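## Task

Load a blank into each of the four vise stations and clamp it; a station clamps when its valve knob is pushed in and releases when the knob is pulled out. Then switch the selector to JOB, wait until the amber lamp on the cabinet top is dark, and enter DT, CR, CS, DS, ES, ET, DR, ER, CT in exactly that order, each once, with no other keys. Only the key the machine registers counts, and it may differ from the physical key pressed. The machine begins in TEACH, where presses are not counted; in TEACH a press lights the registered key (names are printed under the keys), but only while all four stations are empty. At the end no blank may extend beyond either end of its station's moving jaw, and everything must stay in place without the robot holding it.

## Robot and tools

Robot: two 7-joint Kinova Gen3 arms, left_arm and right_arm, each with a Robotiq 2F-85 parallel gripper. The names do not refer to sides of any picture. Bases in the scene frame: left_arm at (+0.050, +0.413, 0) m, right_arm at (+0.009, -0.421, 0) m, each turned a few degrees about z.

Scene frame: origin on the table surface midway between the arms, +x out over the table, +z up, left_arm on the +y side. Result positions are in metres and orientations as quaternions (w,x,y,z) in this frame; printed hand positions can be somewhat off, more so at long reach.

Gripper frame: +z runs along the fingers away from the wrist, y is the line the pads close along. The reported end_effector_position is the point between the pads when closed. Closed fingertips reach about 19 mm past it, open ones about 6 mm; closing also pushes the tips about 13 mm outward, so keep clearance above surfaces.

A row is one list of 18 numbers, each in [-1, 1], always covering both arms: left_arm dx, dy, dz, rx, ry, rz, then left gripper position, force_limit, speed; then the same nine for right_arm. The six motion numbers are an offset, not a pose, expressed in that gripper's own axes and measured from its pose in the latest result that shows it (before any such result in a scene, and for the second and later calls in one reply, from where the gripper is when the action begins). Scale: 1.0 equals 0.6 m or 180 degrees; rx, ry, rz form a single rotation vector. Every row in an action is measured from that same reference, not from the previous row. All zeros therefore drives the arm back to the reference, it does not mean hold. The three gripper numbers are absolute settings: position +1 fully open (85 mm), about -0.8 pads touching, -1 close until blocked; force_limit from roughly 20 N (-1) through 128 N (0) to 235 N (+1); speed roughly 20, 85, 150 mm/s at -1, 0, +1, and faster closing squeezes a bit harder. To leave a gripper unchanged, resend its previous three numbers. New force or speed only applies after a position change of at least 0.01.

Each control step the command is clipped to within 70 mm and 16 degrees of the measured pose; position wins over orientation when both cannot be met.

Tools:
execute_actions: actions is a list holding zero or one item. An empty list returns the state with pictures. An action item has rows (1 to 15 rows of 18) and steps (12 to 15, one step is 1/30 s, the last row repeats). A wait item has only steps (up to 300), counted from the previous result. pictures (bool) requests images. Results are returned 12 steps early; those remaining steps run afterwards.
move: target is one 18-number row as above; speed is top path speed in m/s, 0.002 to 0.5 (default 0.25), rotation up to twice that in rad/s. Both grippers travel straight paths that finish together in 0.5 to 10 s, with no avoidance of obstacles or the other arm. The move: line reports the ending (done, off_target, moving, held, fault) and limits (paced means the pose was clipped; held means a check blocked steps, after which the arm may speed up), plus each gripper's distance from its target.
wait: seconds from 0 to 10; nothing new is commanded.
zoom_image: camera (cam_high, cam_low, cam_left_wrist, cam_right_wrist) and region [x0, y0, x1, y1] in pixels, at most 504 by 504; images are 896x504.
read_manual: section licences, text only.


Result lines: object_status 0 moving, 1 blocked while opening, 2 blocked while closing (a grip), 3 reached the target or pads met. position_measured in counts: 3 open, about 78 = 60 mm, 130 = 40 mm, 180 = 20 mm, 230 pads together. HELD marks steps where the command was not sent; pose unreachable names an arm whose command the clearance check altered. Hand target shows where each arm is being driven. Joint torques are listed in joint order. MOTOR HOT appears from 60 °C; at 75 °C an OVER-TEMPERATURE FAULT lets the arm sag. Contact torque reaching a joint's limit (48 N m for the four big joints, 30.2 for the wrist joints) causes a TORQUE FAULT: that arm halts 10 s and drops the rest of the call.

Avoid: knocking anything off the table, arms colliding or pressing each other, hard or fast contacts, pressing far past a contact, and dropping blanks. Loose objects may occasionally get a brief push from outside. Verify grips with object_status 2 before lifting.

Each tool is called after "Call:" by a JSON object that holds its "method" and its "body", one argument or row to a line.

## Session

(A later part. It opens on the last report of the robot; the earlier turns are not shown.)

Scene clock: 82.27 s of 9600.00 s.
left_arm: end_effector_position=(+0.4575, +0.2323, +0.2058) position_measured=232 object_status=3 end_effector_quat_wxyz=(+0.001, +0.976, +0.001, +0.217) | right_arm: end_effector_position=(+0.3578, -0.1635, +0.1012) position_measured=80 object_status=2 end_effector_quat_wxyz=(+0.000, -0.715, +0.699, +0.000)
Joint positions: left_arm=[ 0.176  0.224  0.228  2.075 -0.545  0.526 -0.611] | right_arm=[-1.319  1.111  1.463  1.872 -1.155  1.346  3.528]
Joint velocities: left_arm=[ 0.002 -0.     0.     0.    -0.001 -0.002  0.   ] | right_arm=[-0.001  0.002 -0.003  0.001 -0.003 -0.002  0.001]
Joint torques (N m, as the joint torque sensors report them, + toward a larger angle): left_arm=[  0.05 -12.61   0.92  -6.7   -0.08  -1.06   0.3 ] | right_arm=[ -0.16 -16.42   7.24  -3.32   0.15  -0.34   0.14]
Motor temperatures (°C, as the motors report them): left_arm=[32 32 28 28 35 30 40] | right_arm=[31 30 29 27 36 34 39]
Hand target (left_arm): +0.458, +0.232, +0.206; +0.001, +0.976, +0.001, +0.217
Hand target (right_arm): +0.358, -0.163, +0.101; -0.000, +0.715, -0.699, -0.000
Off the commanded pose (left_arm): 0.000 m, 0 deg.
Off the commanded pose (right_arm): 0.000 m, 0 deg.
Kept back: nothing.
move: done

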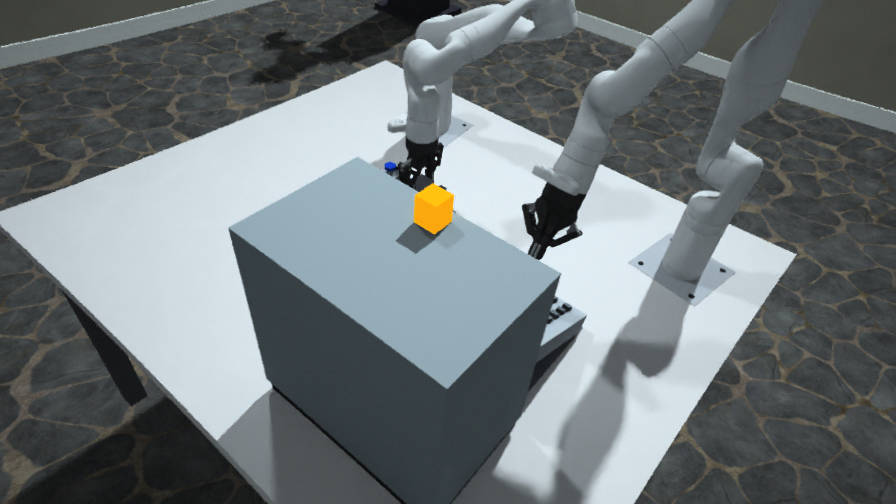

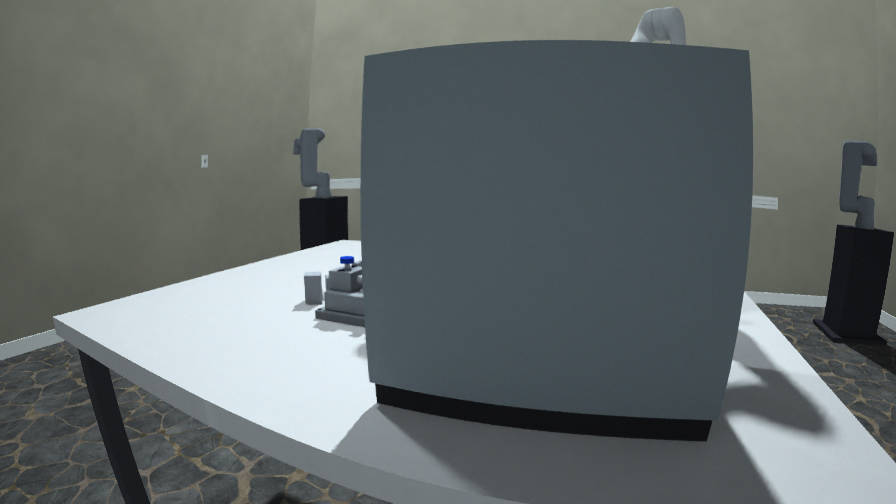

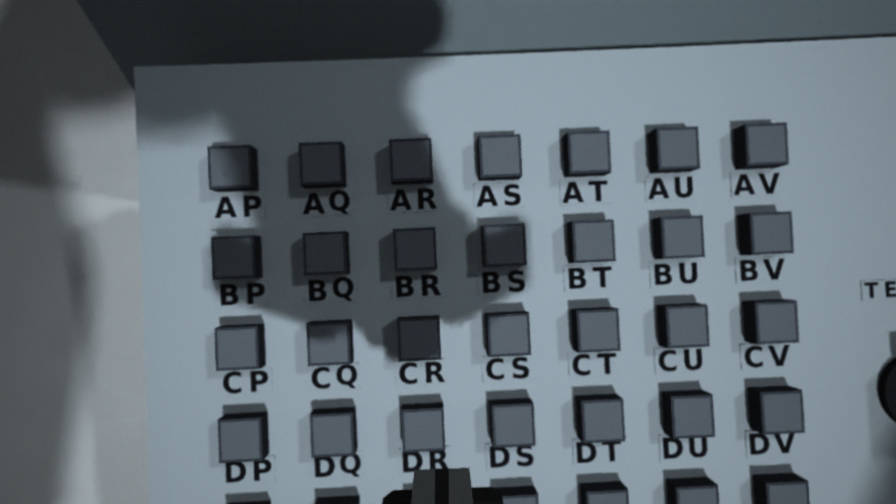

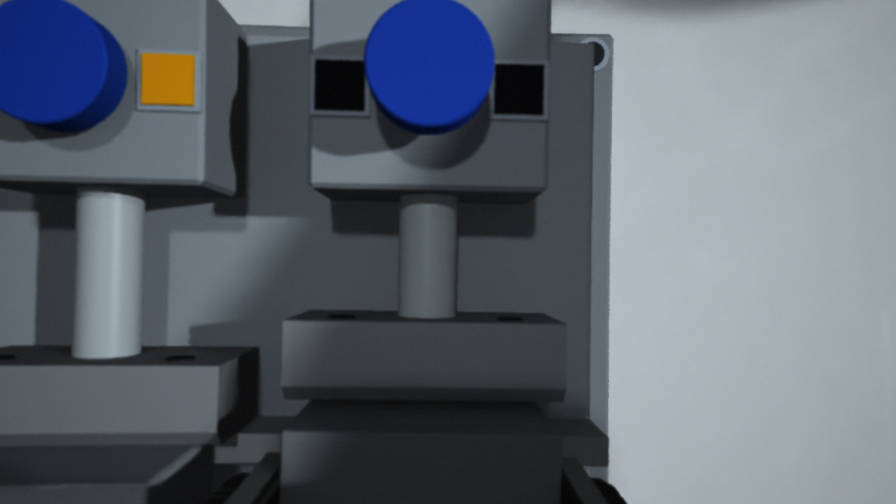

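Call:
{"method": "execute_actions", "body": {
  "actions": [
    {"rows":[[0,0,0,0,0,0,-1,0,1,0,0,0.001,0,0,0,-1,-0.4,-0.3],[0,0,0,0,0,0,-1,0,1,0,0,0.001,0,0,0,-1,-0.4,-0.3],[0,0,0,0,0,0,-1,0,1,0,0,0.001,0,0,0,-1,-0.4,-0.3],[0,0,0,0,0,0,-1,0,1,0,0,0.001,0,0,0,0.58,0,0]],"steps":12}
  ]
}}

Call:
{"method": "move", "body": {
  "target": [0,0,0,0,0,0,-1,0,1,0,0,-0.08,0,0,0,0.58,0,0],
  "speed": 0.15
}}

Call:
{"method": "move", "body": {
  "target": [0,0,0,0,0,0,-1,0,1,0.167,0,0,0,0,0,-1,0,1],
  "speed": 0.2
}}

Call:
{"method": "move", "body": {
  "target": [0,0,0,0,0,0,-1,0,1,0,0,0.0525,0,0,0,-1,0,1],
  "speed": 0.04
}}

Scene clock: 82.97 s of 9600.00 s.
left_arm: end_effector_position=(+0.4575, +0.2323, +0.2058) position_measured=232 object_status=3 end_effector_quat_wxyz=(+0.001, +0.976, +0.001, +0.217) | right_arm: end_effector_position=(+0.3578, -0.1635, +0.1011) position_measured=80 object_status=2 end_effector_quat_wxyz=(+0.000, -0.715, +0.699, +0.000)
Joint positions: left_arm=[ 0.176  0.224  0.228  2.075 -0.545  0.526 -0.611] | right_arm=[-1.319  1.111  1.463  1.872 -1.155  1.346  3.528]
Joint velocities: left_arm=[ 0.     0.     0.    -0.     0.     0.001 -0.   ] | right_arm=[-0.002 -0.001  0.    -0.    -0.001 -0.     0.   ]
Joint torques (N m, as the joint torque sensors report them, + toward a larger angle): left_arm=[  0.13 -12.76   1.    -6.72  -0.1   -0.98   0.2 ] | right_arm=[ -0.12 -16.21   7.45  -3.31   0.12  -0.22   0.08]
Motor temperatures (°C, as the motors report them): left_arm=[32 32 28 28 35 30 40] | right_arm=[31 30 29 27 36 34 39]
Kept back: the last 12 steps of this action.
Steps of this call (steps 1 to 21: nothing new was sent). Readings (end_effector_position | what the end effector reports):
1: left_arm (+0.4575, +0.2323, +0.2058) | right_arm (+0.3578, -0.1635, +0.1012) | left_arm position_measured=232 object_status=3 | right_arm position_measured=80 object_status=2
2: left_arm (+0.4575, +0.2323, +0.2058) | right_arm (+0.3578, -0.1635, +0.1011) | left_arm position_measured=232 object_status=3 | right_arm position_measured=80 object_status=2
4: left_arm (+0.4575, +0.2323, +0.2058) | right_arm (+0.3578, -0.1635, +0.1011) | left_arm position_measured=232 object_status=3 | right_arm position_measured=80 object_status=2
8: left_arm (+0.4575, +0.2323, +0.2058) | right_arm (+0.3578, -0.1635, +0.1011) | left_arm position_measured=232 object_status=3 | right_arm position_measured=80 object_status=2
21: the state above

Scene clock: 84.37 s of 9600.00 s.
left_arm: end_effector_position=(+0.4575, +0.2323, +0.2058) position_measured=232 object_status=3 end_effector_quat_wxyz=(+0.001, +0.976, +0.001, +0.217) | right_arm: end_effector_position=(+0.3578, -0.1635, +0.1484) position_measured=56 object_status=3 end_effector_quat_wxyz=(+0.000, -0.715, +0.699, +0.000)
Joint positions: left_arm=[ 0.176  0.224  0.228  2.075 -0.545  0.526 -0.611] | right_arm=[-1.337  1.044  1.535  1.816 -1.064  1.419  3.478]
Joint velocities: left_arm=[ 0.    -0.     0.    -0.001  0.001  0.002  0.   ] | right_arm=[-0.001 -0.004  0.002 -0.002  0.001  0.003 -0.001]
Joint torques (N m, as the joint torque sensors report them, + toward a larger angle): left_arm=[  0.08 -12.66   1.    -6.71  -0.09  -0.97   0.21] | right_arm=[ -0.09 -15.55   6.74  -3.56   0.03   0.    -0.09]
Motor temperatures (°C, as the motors report them): left_arm=[32 32 28 28 35 30 40] | right_arm=[31 30 29 27 36 34 39]
Hand target (left_arm): +0.458, +0.232, +0.206; +0.001, +0.976, +0.001, +0.217
Hand target (right_arm): +0.358, -0.163, +0.149; -0.000, +0.715, -0.699, -0.000
Off your previous action's commanded pose (left_arm): 0.000 m, 0 deg at its last step (step 12 of this call).
Off your previous action's commanded pose (right_arm): 0.000 m, 0 deg at its last step (step 12 of this call).
Off the commanded pose (left_arm): 0.000 m, 0 deg.
Off the commanded pose (right_arm): 0.000 m, 0 deg.
Kept back: nothing.
move: done

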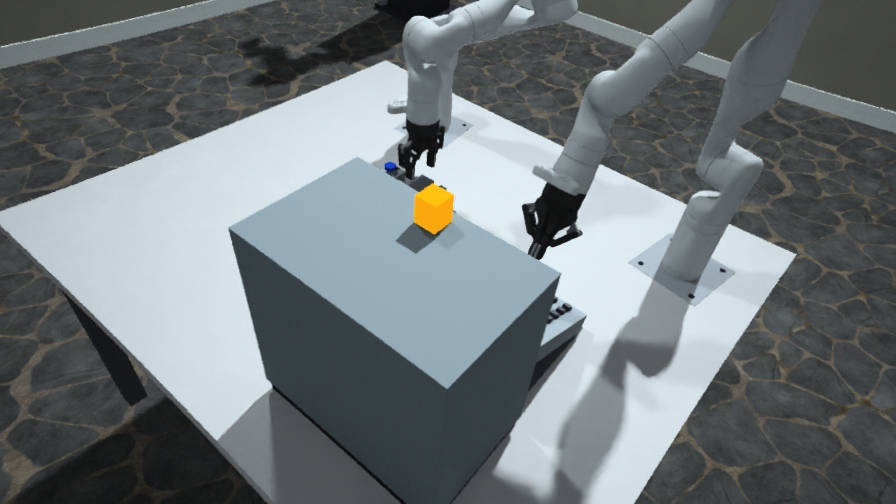

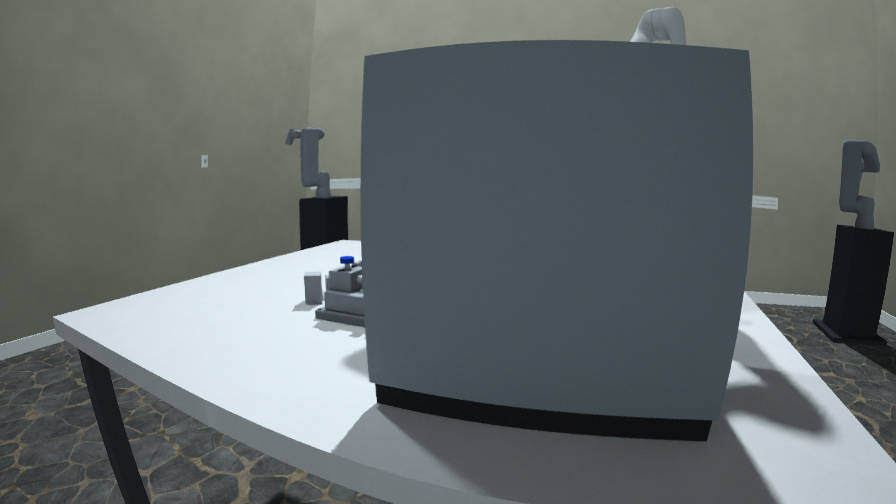

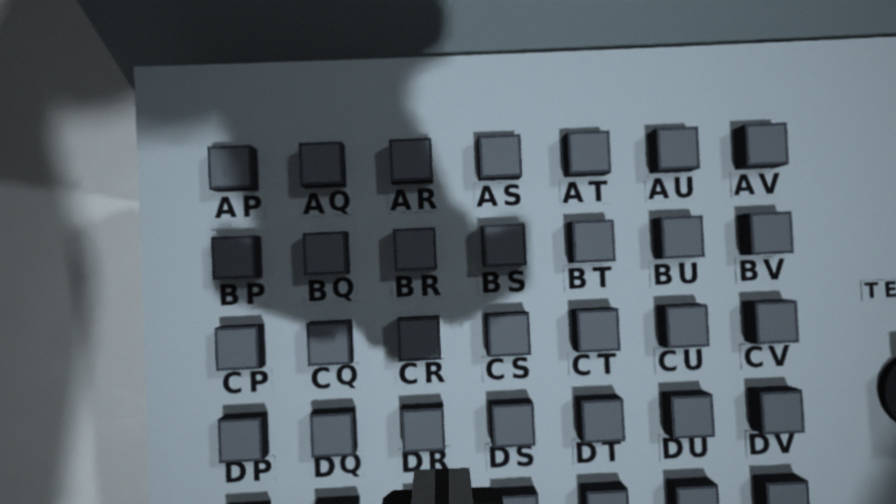

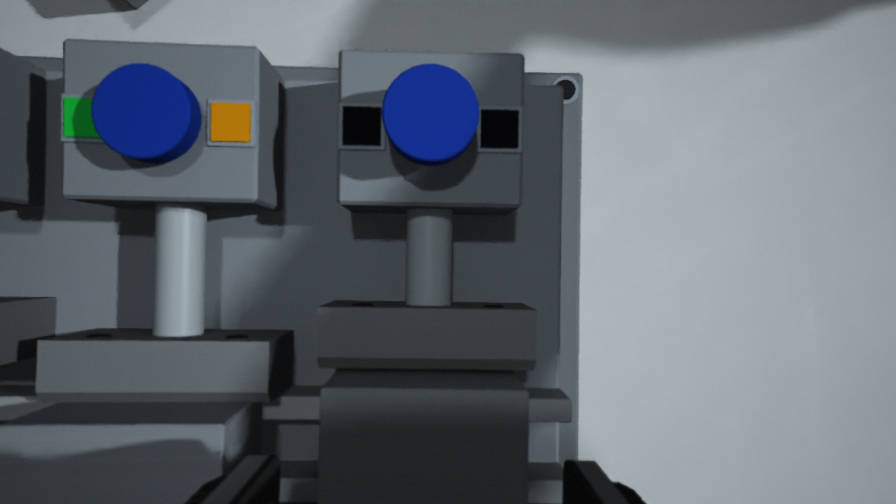

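Scene clock: 85.37 s of 9600.00 s.
left_arm: end_effector_position=(+0.4575, +0.2323, +0.2058) position_measured=232 object_status=3 end_effector_quat_wxyz=(+0.001, +0.976, +0.001, +0.217) | right_arm: end_effector_position=(+0.3606, -0.2636, +0.1487) position_measured=232 object_status=3 end_effector_quat_wxyz=(+0.000, -0.715, +0.699, -0.000)
Joint positions: left_arm=[ 0.176  0.224  0.228  2.075 -0.545  0.526 -0.611] | right_arm=[-1.201  0.97   1.555  1.973 -1.013  1.335  3.748]
Joint velocities: left_arm=[ 0.002 -0.    -0.    -0.001  0.     0.    -0.   ] | right_arm=[ 0.007 -0.004  0.001  0.002 -0.001 -0.     0.003]
Joint torques (N m, as the joint torque sensors report them, + toward a larger angle): left_arm=[  0.   -12.73   0.95  -6.71  -0.1   -0.95   0.16] | right_arm=[ -0.68 -13.39   6.02  -4.22   0.06  -0.2    0.03]
Motor temperatures (°C, as the motors report them): left_arm=[32 32 28 28 35 30 40] | right_arm=[31 30 29 27 36 34 39]
Hand target (left_arm): +0.458, +0.232, +0.206; +0.001, +0.976, +0.001, +0.217
Hand target (right_arm): +0.361, -0.264, +0.149; -0.000, +0.715, -0.699, +0.000
Off the commanded pose (left_arm): 0.000 m, 0 deg.
Off the commanded pose (right_arm): 0.001 m, 0 deg.
Kept back: nothing.
move: done

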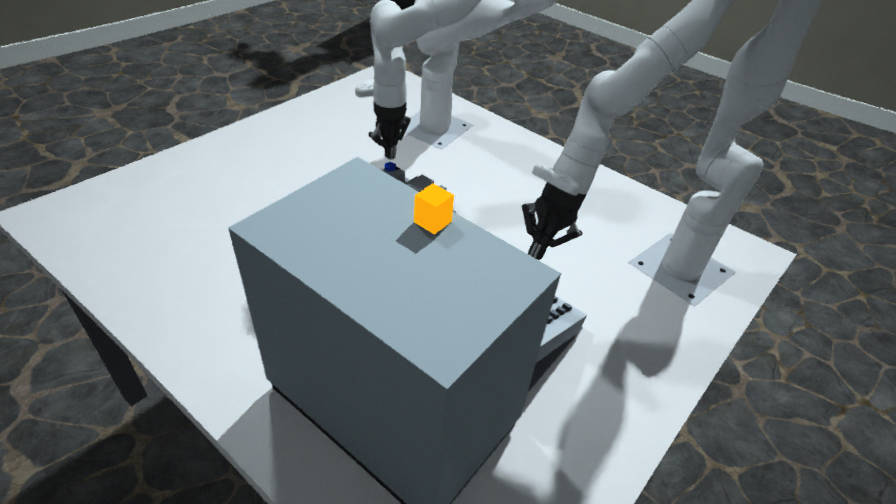

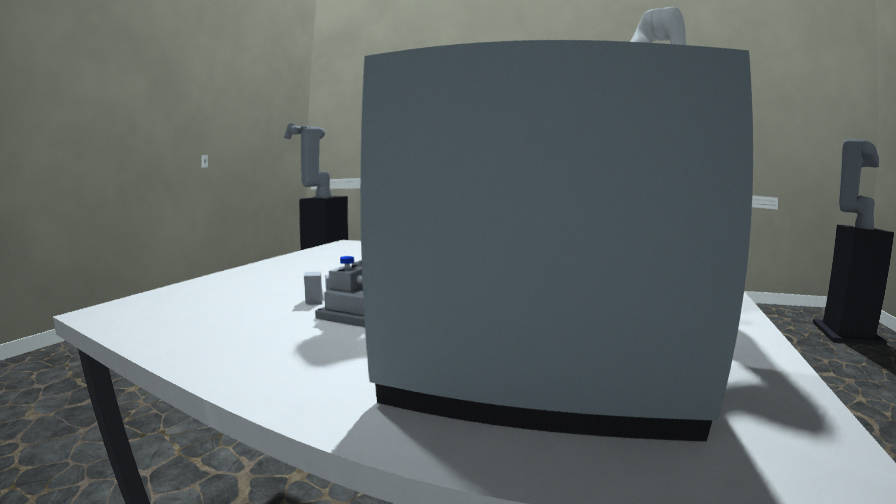

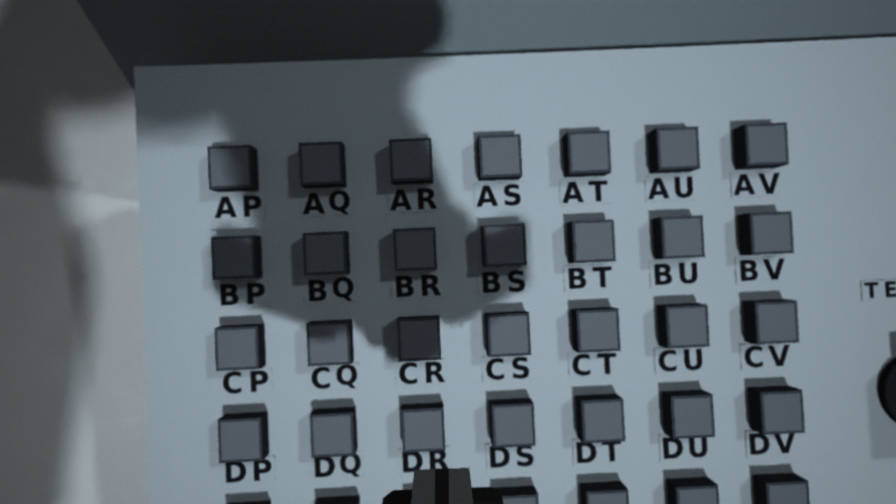

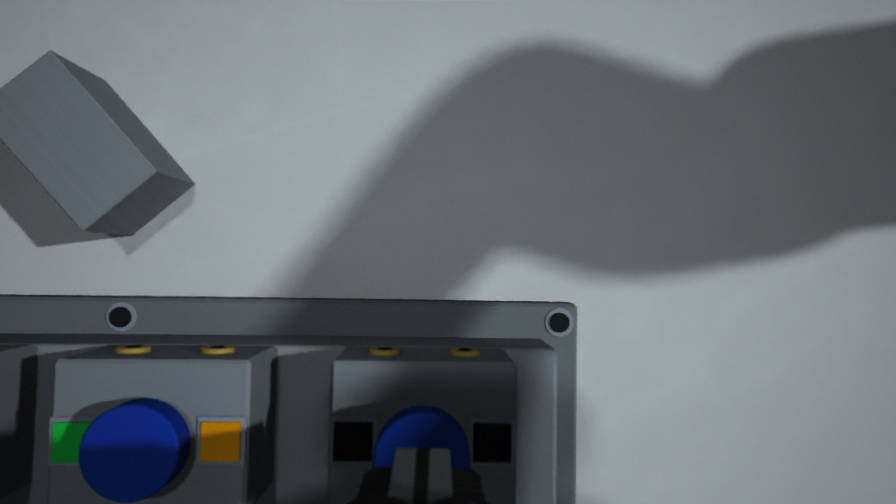

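Scene clock: 86.47 s of 9600.00 s.
left_arm: end_effector_position=(+0.4575, +0.2323, +0.2058) position_measured=232 object_status=3 end_effector_quat_wxyz=(+0.001, +0.976, +0.001, +0.217) | right_arm: end_effector_position=(+0.3606, -0.2637, +0.1184) position_measured=232 object_status=3 end_effector_quat_wxyz=(+0.001, -0.715, +0.699, +0.000)
Joint positions: left_arm=[ 0.176  0.224  0.228  2.075 -0.545  0.526 -0.611] | right_arm=[-1.179  1.012  1.498  2.014 -1.082  1.284  3.79 ]
Joint velocities: left_arm=[-0.002  0.001  0.    -0.001  0.    -0.001 -0.   ] | right_arm=[ 0.003  0.004 -0.002  0.002 -0.004 -0.002  0.002]
Joint torques (N m, as the joint torque sensors report them, + toward a larger angle): left_arm=[  0.19 -12.69   0.94  -6.76  -0.08  -0.99   0.22] | right_arm=[ -0.04 -12.07   4.36  -3.88  -0.66  -0.81   0.04]
Motor temperatures (°C, as the motors report them): left_arm=[32 32 28 28 35 30 40] | right_arm=[31 30 29 27 36 34 39]
Hand target (left_arm): +0.458, +0.232, +0.206; +0.001, +0.976, +0.001, +0.217
Hand target (right_arm): +0.361, -0.264, +0.117; -0.000, +0.715, -0.699, +0.000
Off the commanded pose (left_arm): 0.000 m, 0 deg.
Off the commanded pose (right_arm): 0.001 m, 0 deg.
Kept back: nothing.
move: done

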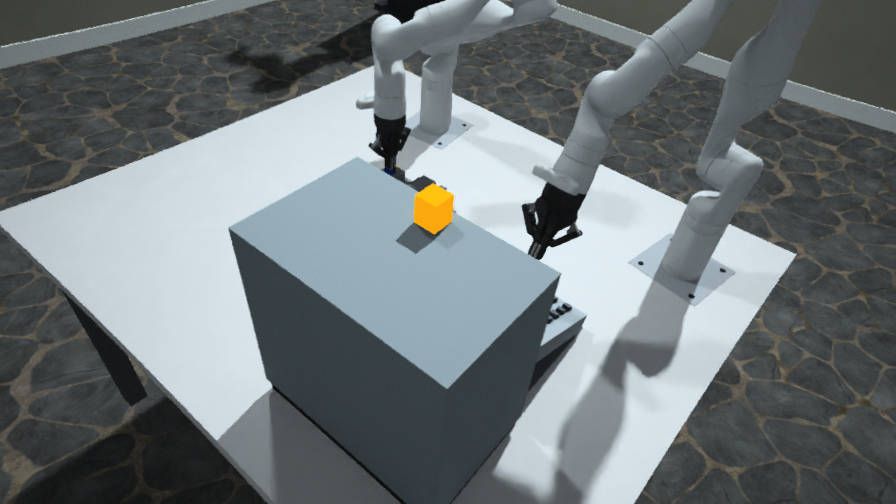

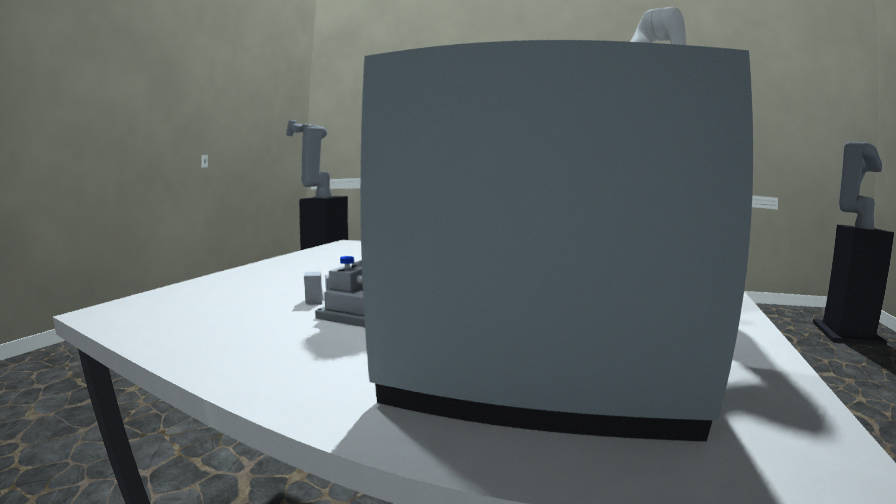

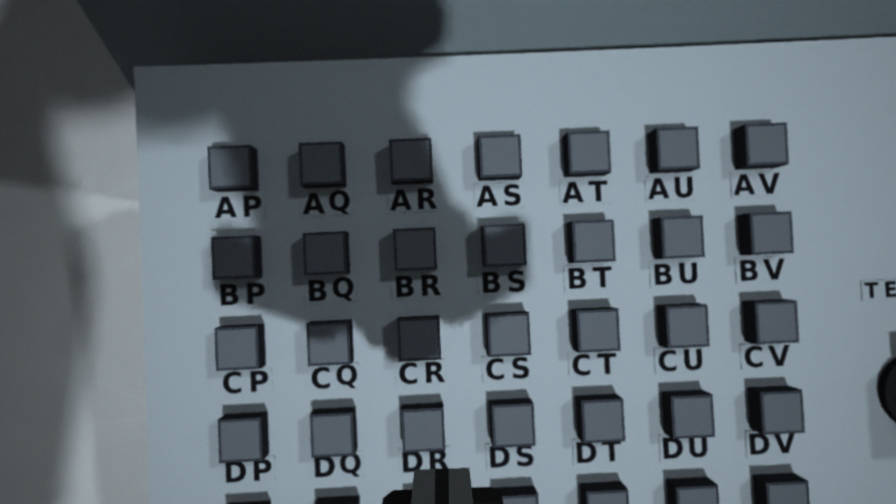

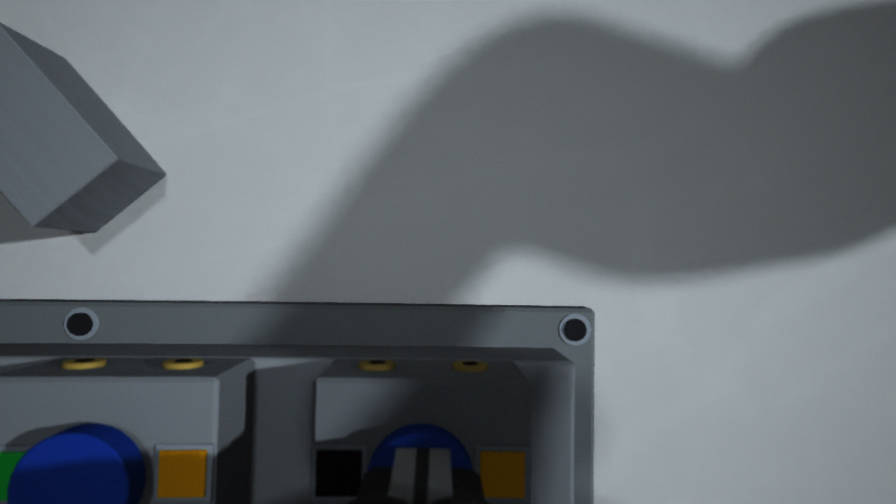

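Call:
{"method": "move", "body": {
  "target": [0,0,0,0,0,0,-1,0,1,0,0,-0.05,0,0,0,-1,0,1],
  "speed": 0.15
}}

Call:
{"method": "move", "body": {
  "target": [0,0,0,0,0,0,-1,0,1,0.169,-0.228,0.01,0,0,0.27,0.8,0,0],
  "speed": 0.3
}}

Scene clock: 88.00 s of 9600.00 s.
left_arm: end_effector_position=(+0.4575, +0.2323, +0.2058) position_measured=232 object_status=3 end_effector_quat_wxyz=(+0.001, +0.976, +0.001, +0.217) | right_arm: end_effector_position=(+0.3606, -0.2638, +0.1483) position_measured=232 object_status=3 end_effector_quat_wxyz=(+0.001, -0.715, +0.699, +0.000)
Joint positions: left_arm=[ 0.176  0.224  0.228  2.075 -0.545  0.526 -0.611] | right_arm=[-1.2    0.97   1.555  1.975 -1.015  1.334  3.75 ]
Joint velocities: left_arm=[ 0.    -0.001  0.     0.001 -0.001  0.001  0.001] | right_arm=[-0.002 -0.003  0.003 -0.003  0.002  0.003 -0.001]
Joint torques (N m, as the joint torque sensors report them, + toward a larger angle): left_arm=[  0.12 -12.6    0.86  -6.75  -0.12  -1.02   0.21] | right_arm=[ -0.21 -13.43   6.03  -4.18   0.13  -0.15   0.07]
Motor temperatures (°C, as the motors report them): left_arm=[32 32 28 28 35 30 40] | right_arm=[31 30 29 27 36 34 39]
Hand target (left_arm): +0.458, +0.232, +0.206; +0.001, +0.976, +0.001, +0.217
Hand target (right_arm): +0.361, -0.264, +0.148; -0.001, +0.715, -0.699, -0.000
Off the commanded pose (left_arm): 0.000 m, 0 deg.
Off the commanded pose (right_arm): 0.000 m, 0 deg.
Kept back: nothing.
move: done

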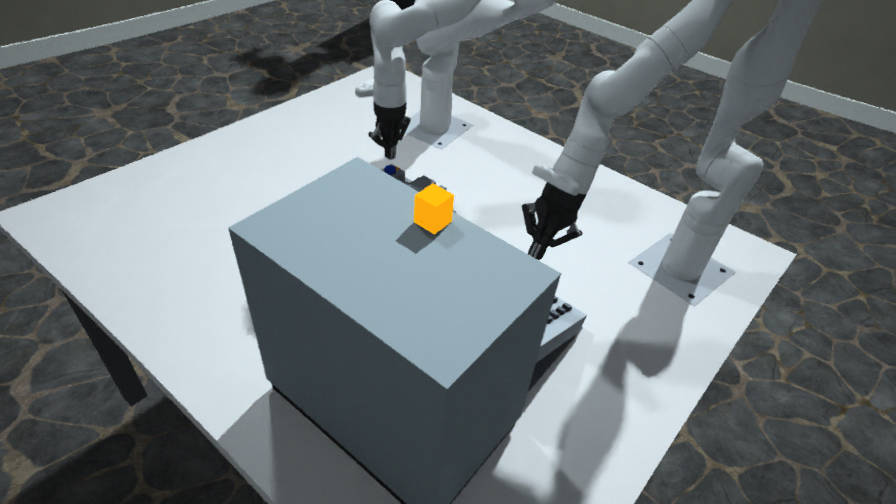

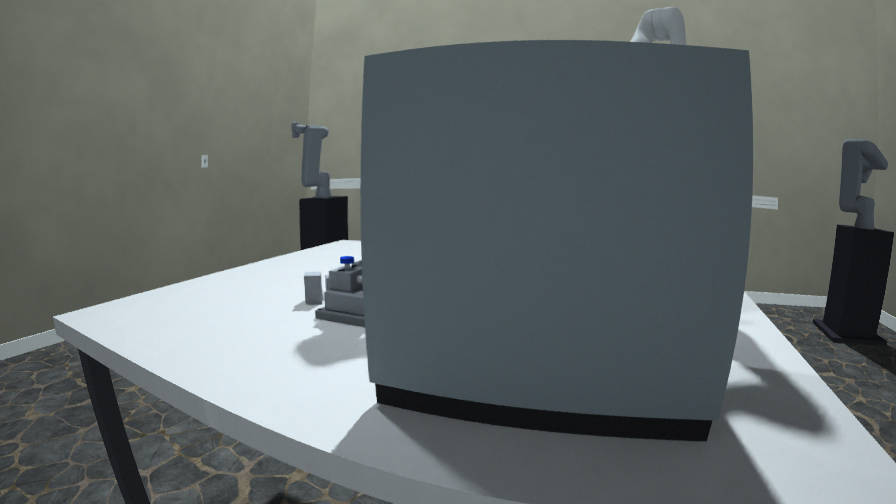

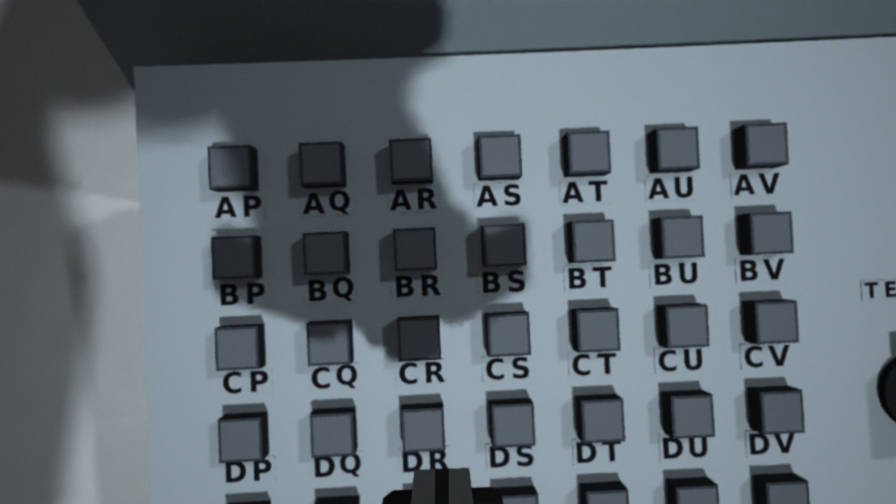

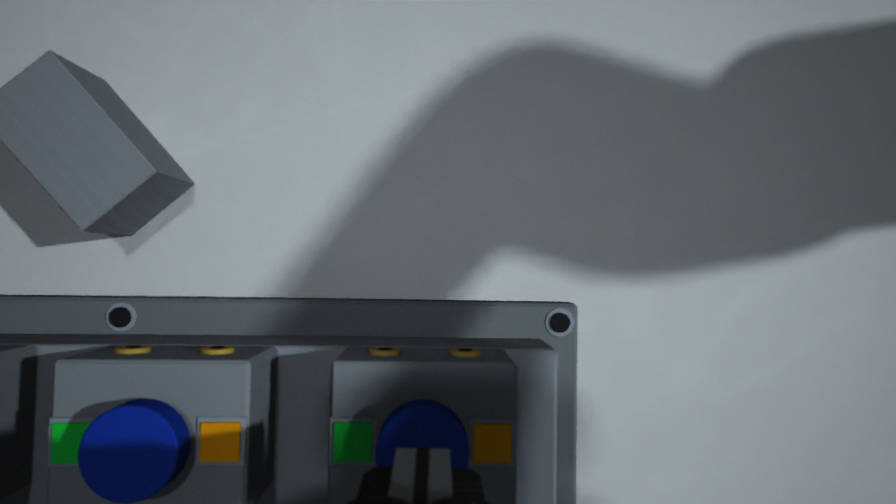

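Scene clock: 89.93 s of 9600.00 s.
left_arm: end_effector_position=(+0.4575, +0.2323, +0.2058) position_measured=232 object_status=3 end_effector_quat_wxyz=(+0.001, +0.976, +0.001, +0.217) | right_arm: end_effector_position=(+0.4999, -0.3615, +0.1426) position_measured=28 object_status=3 end_effector_quat_wxyz=(+0.001, -0.365, +0.931, +0.000)
Joint positions: left_arm=[ 0.176  0.224  0.228  2.075 -0.545  0.526 -0.611] | right_arm=[-0.724  1.136  1.519  1.61  -1.14   1.507  3.062]
Joint velocities: left_arm=[-0.001  0.001  0.     0.    -0.001  0.     0.001] | right_arm=[ 0.006  0.002 -0.001 -0.004  0.001  0.001 -0.005]
Joint torques (N m, as the joint torque sensors report them, + toward a larger angle): left_arm=[  0.09 -12.64   0.95  -6.73  -0.14  -1.04   0.24] | right_arm=[ -0.02 -17.78   7.46  -3.12  -0.08  -0.31  -0.02]
Motor temperatures (°C, as the motors report them): left_arm=[32 32 28 28 35 30 40] | right_arm=[31 30 29 27 36 34 39]
Hand target (left_arm): +0.458, +0.232, +0.206; +0.001, +0.976, +0.001, +0.217
Hand target (right_arm): +0.500, -0.362, +0.142; +0.001, -0.364, +0.931, +0.000
Off the commanded pose (left_arm): 0.000 m, 0 deg.
Off the commanded pose (right_arm): 0.001 m, 0 deg.
Kept back: nothing.
move: done

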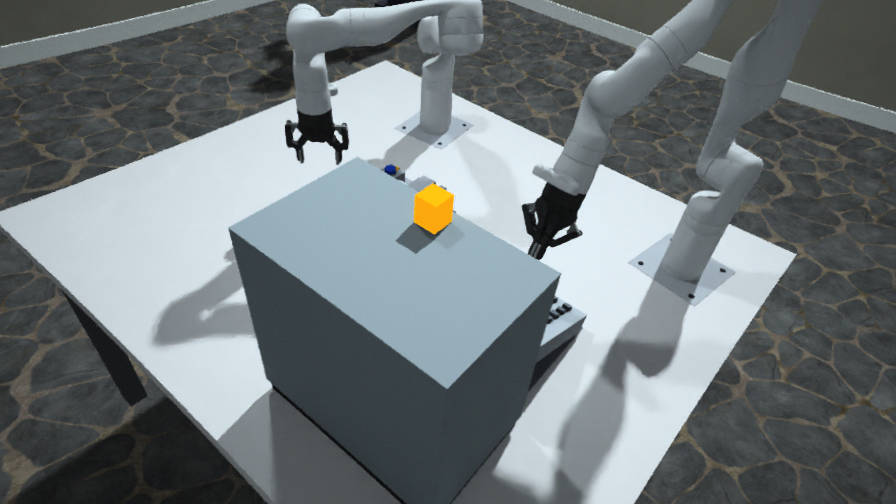

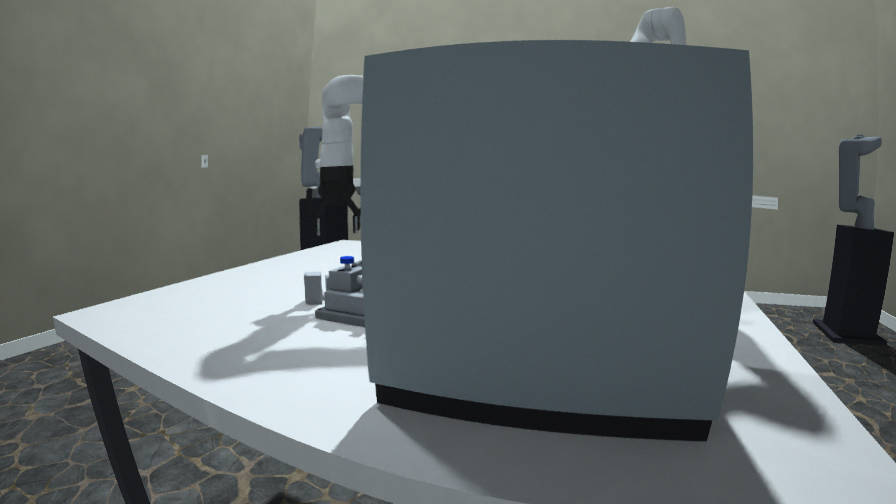

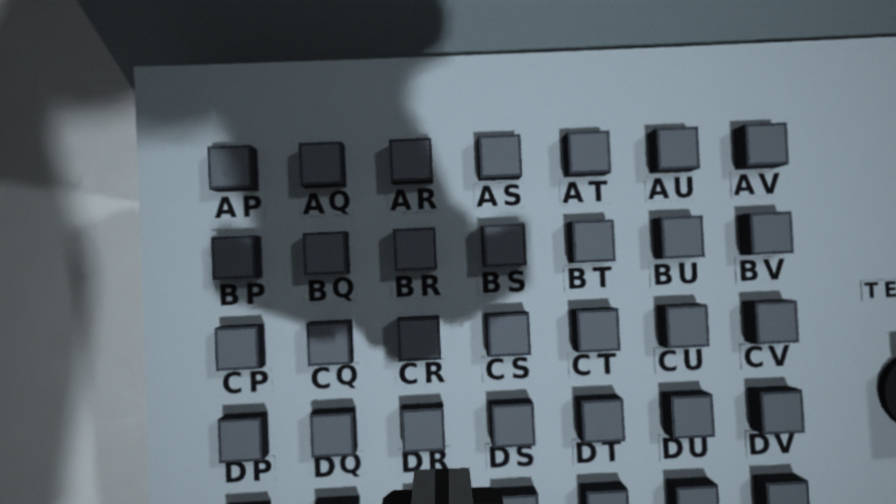

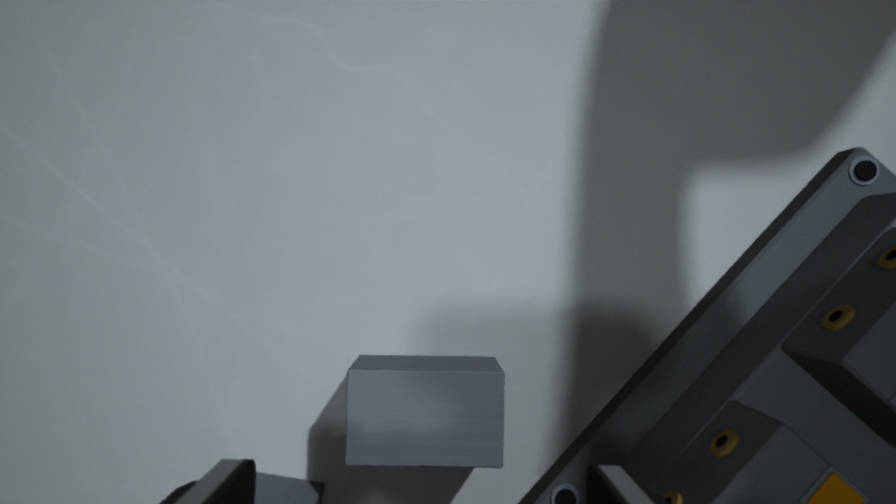

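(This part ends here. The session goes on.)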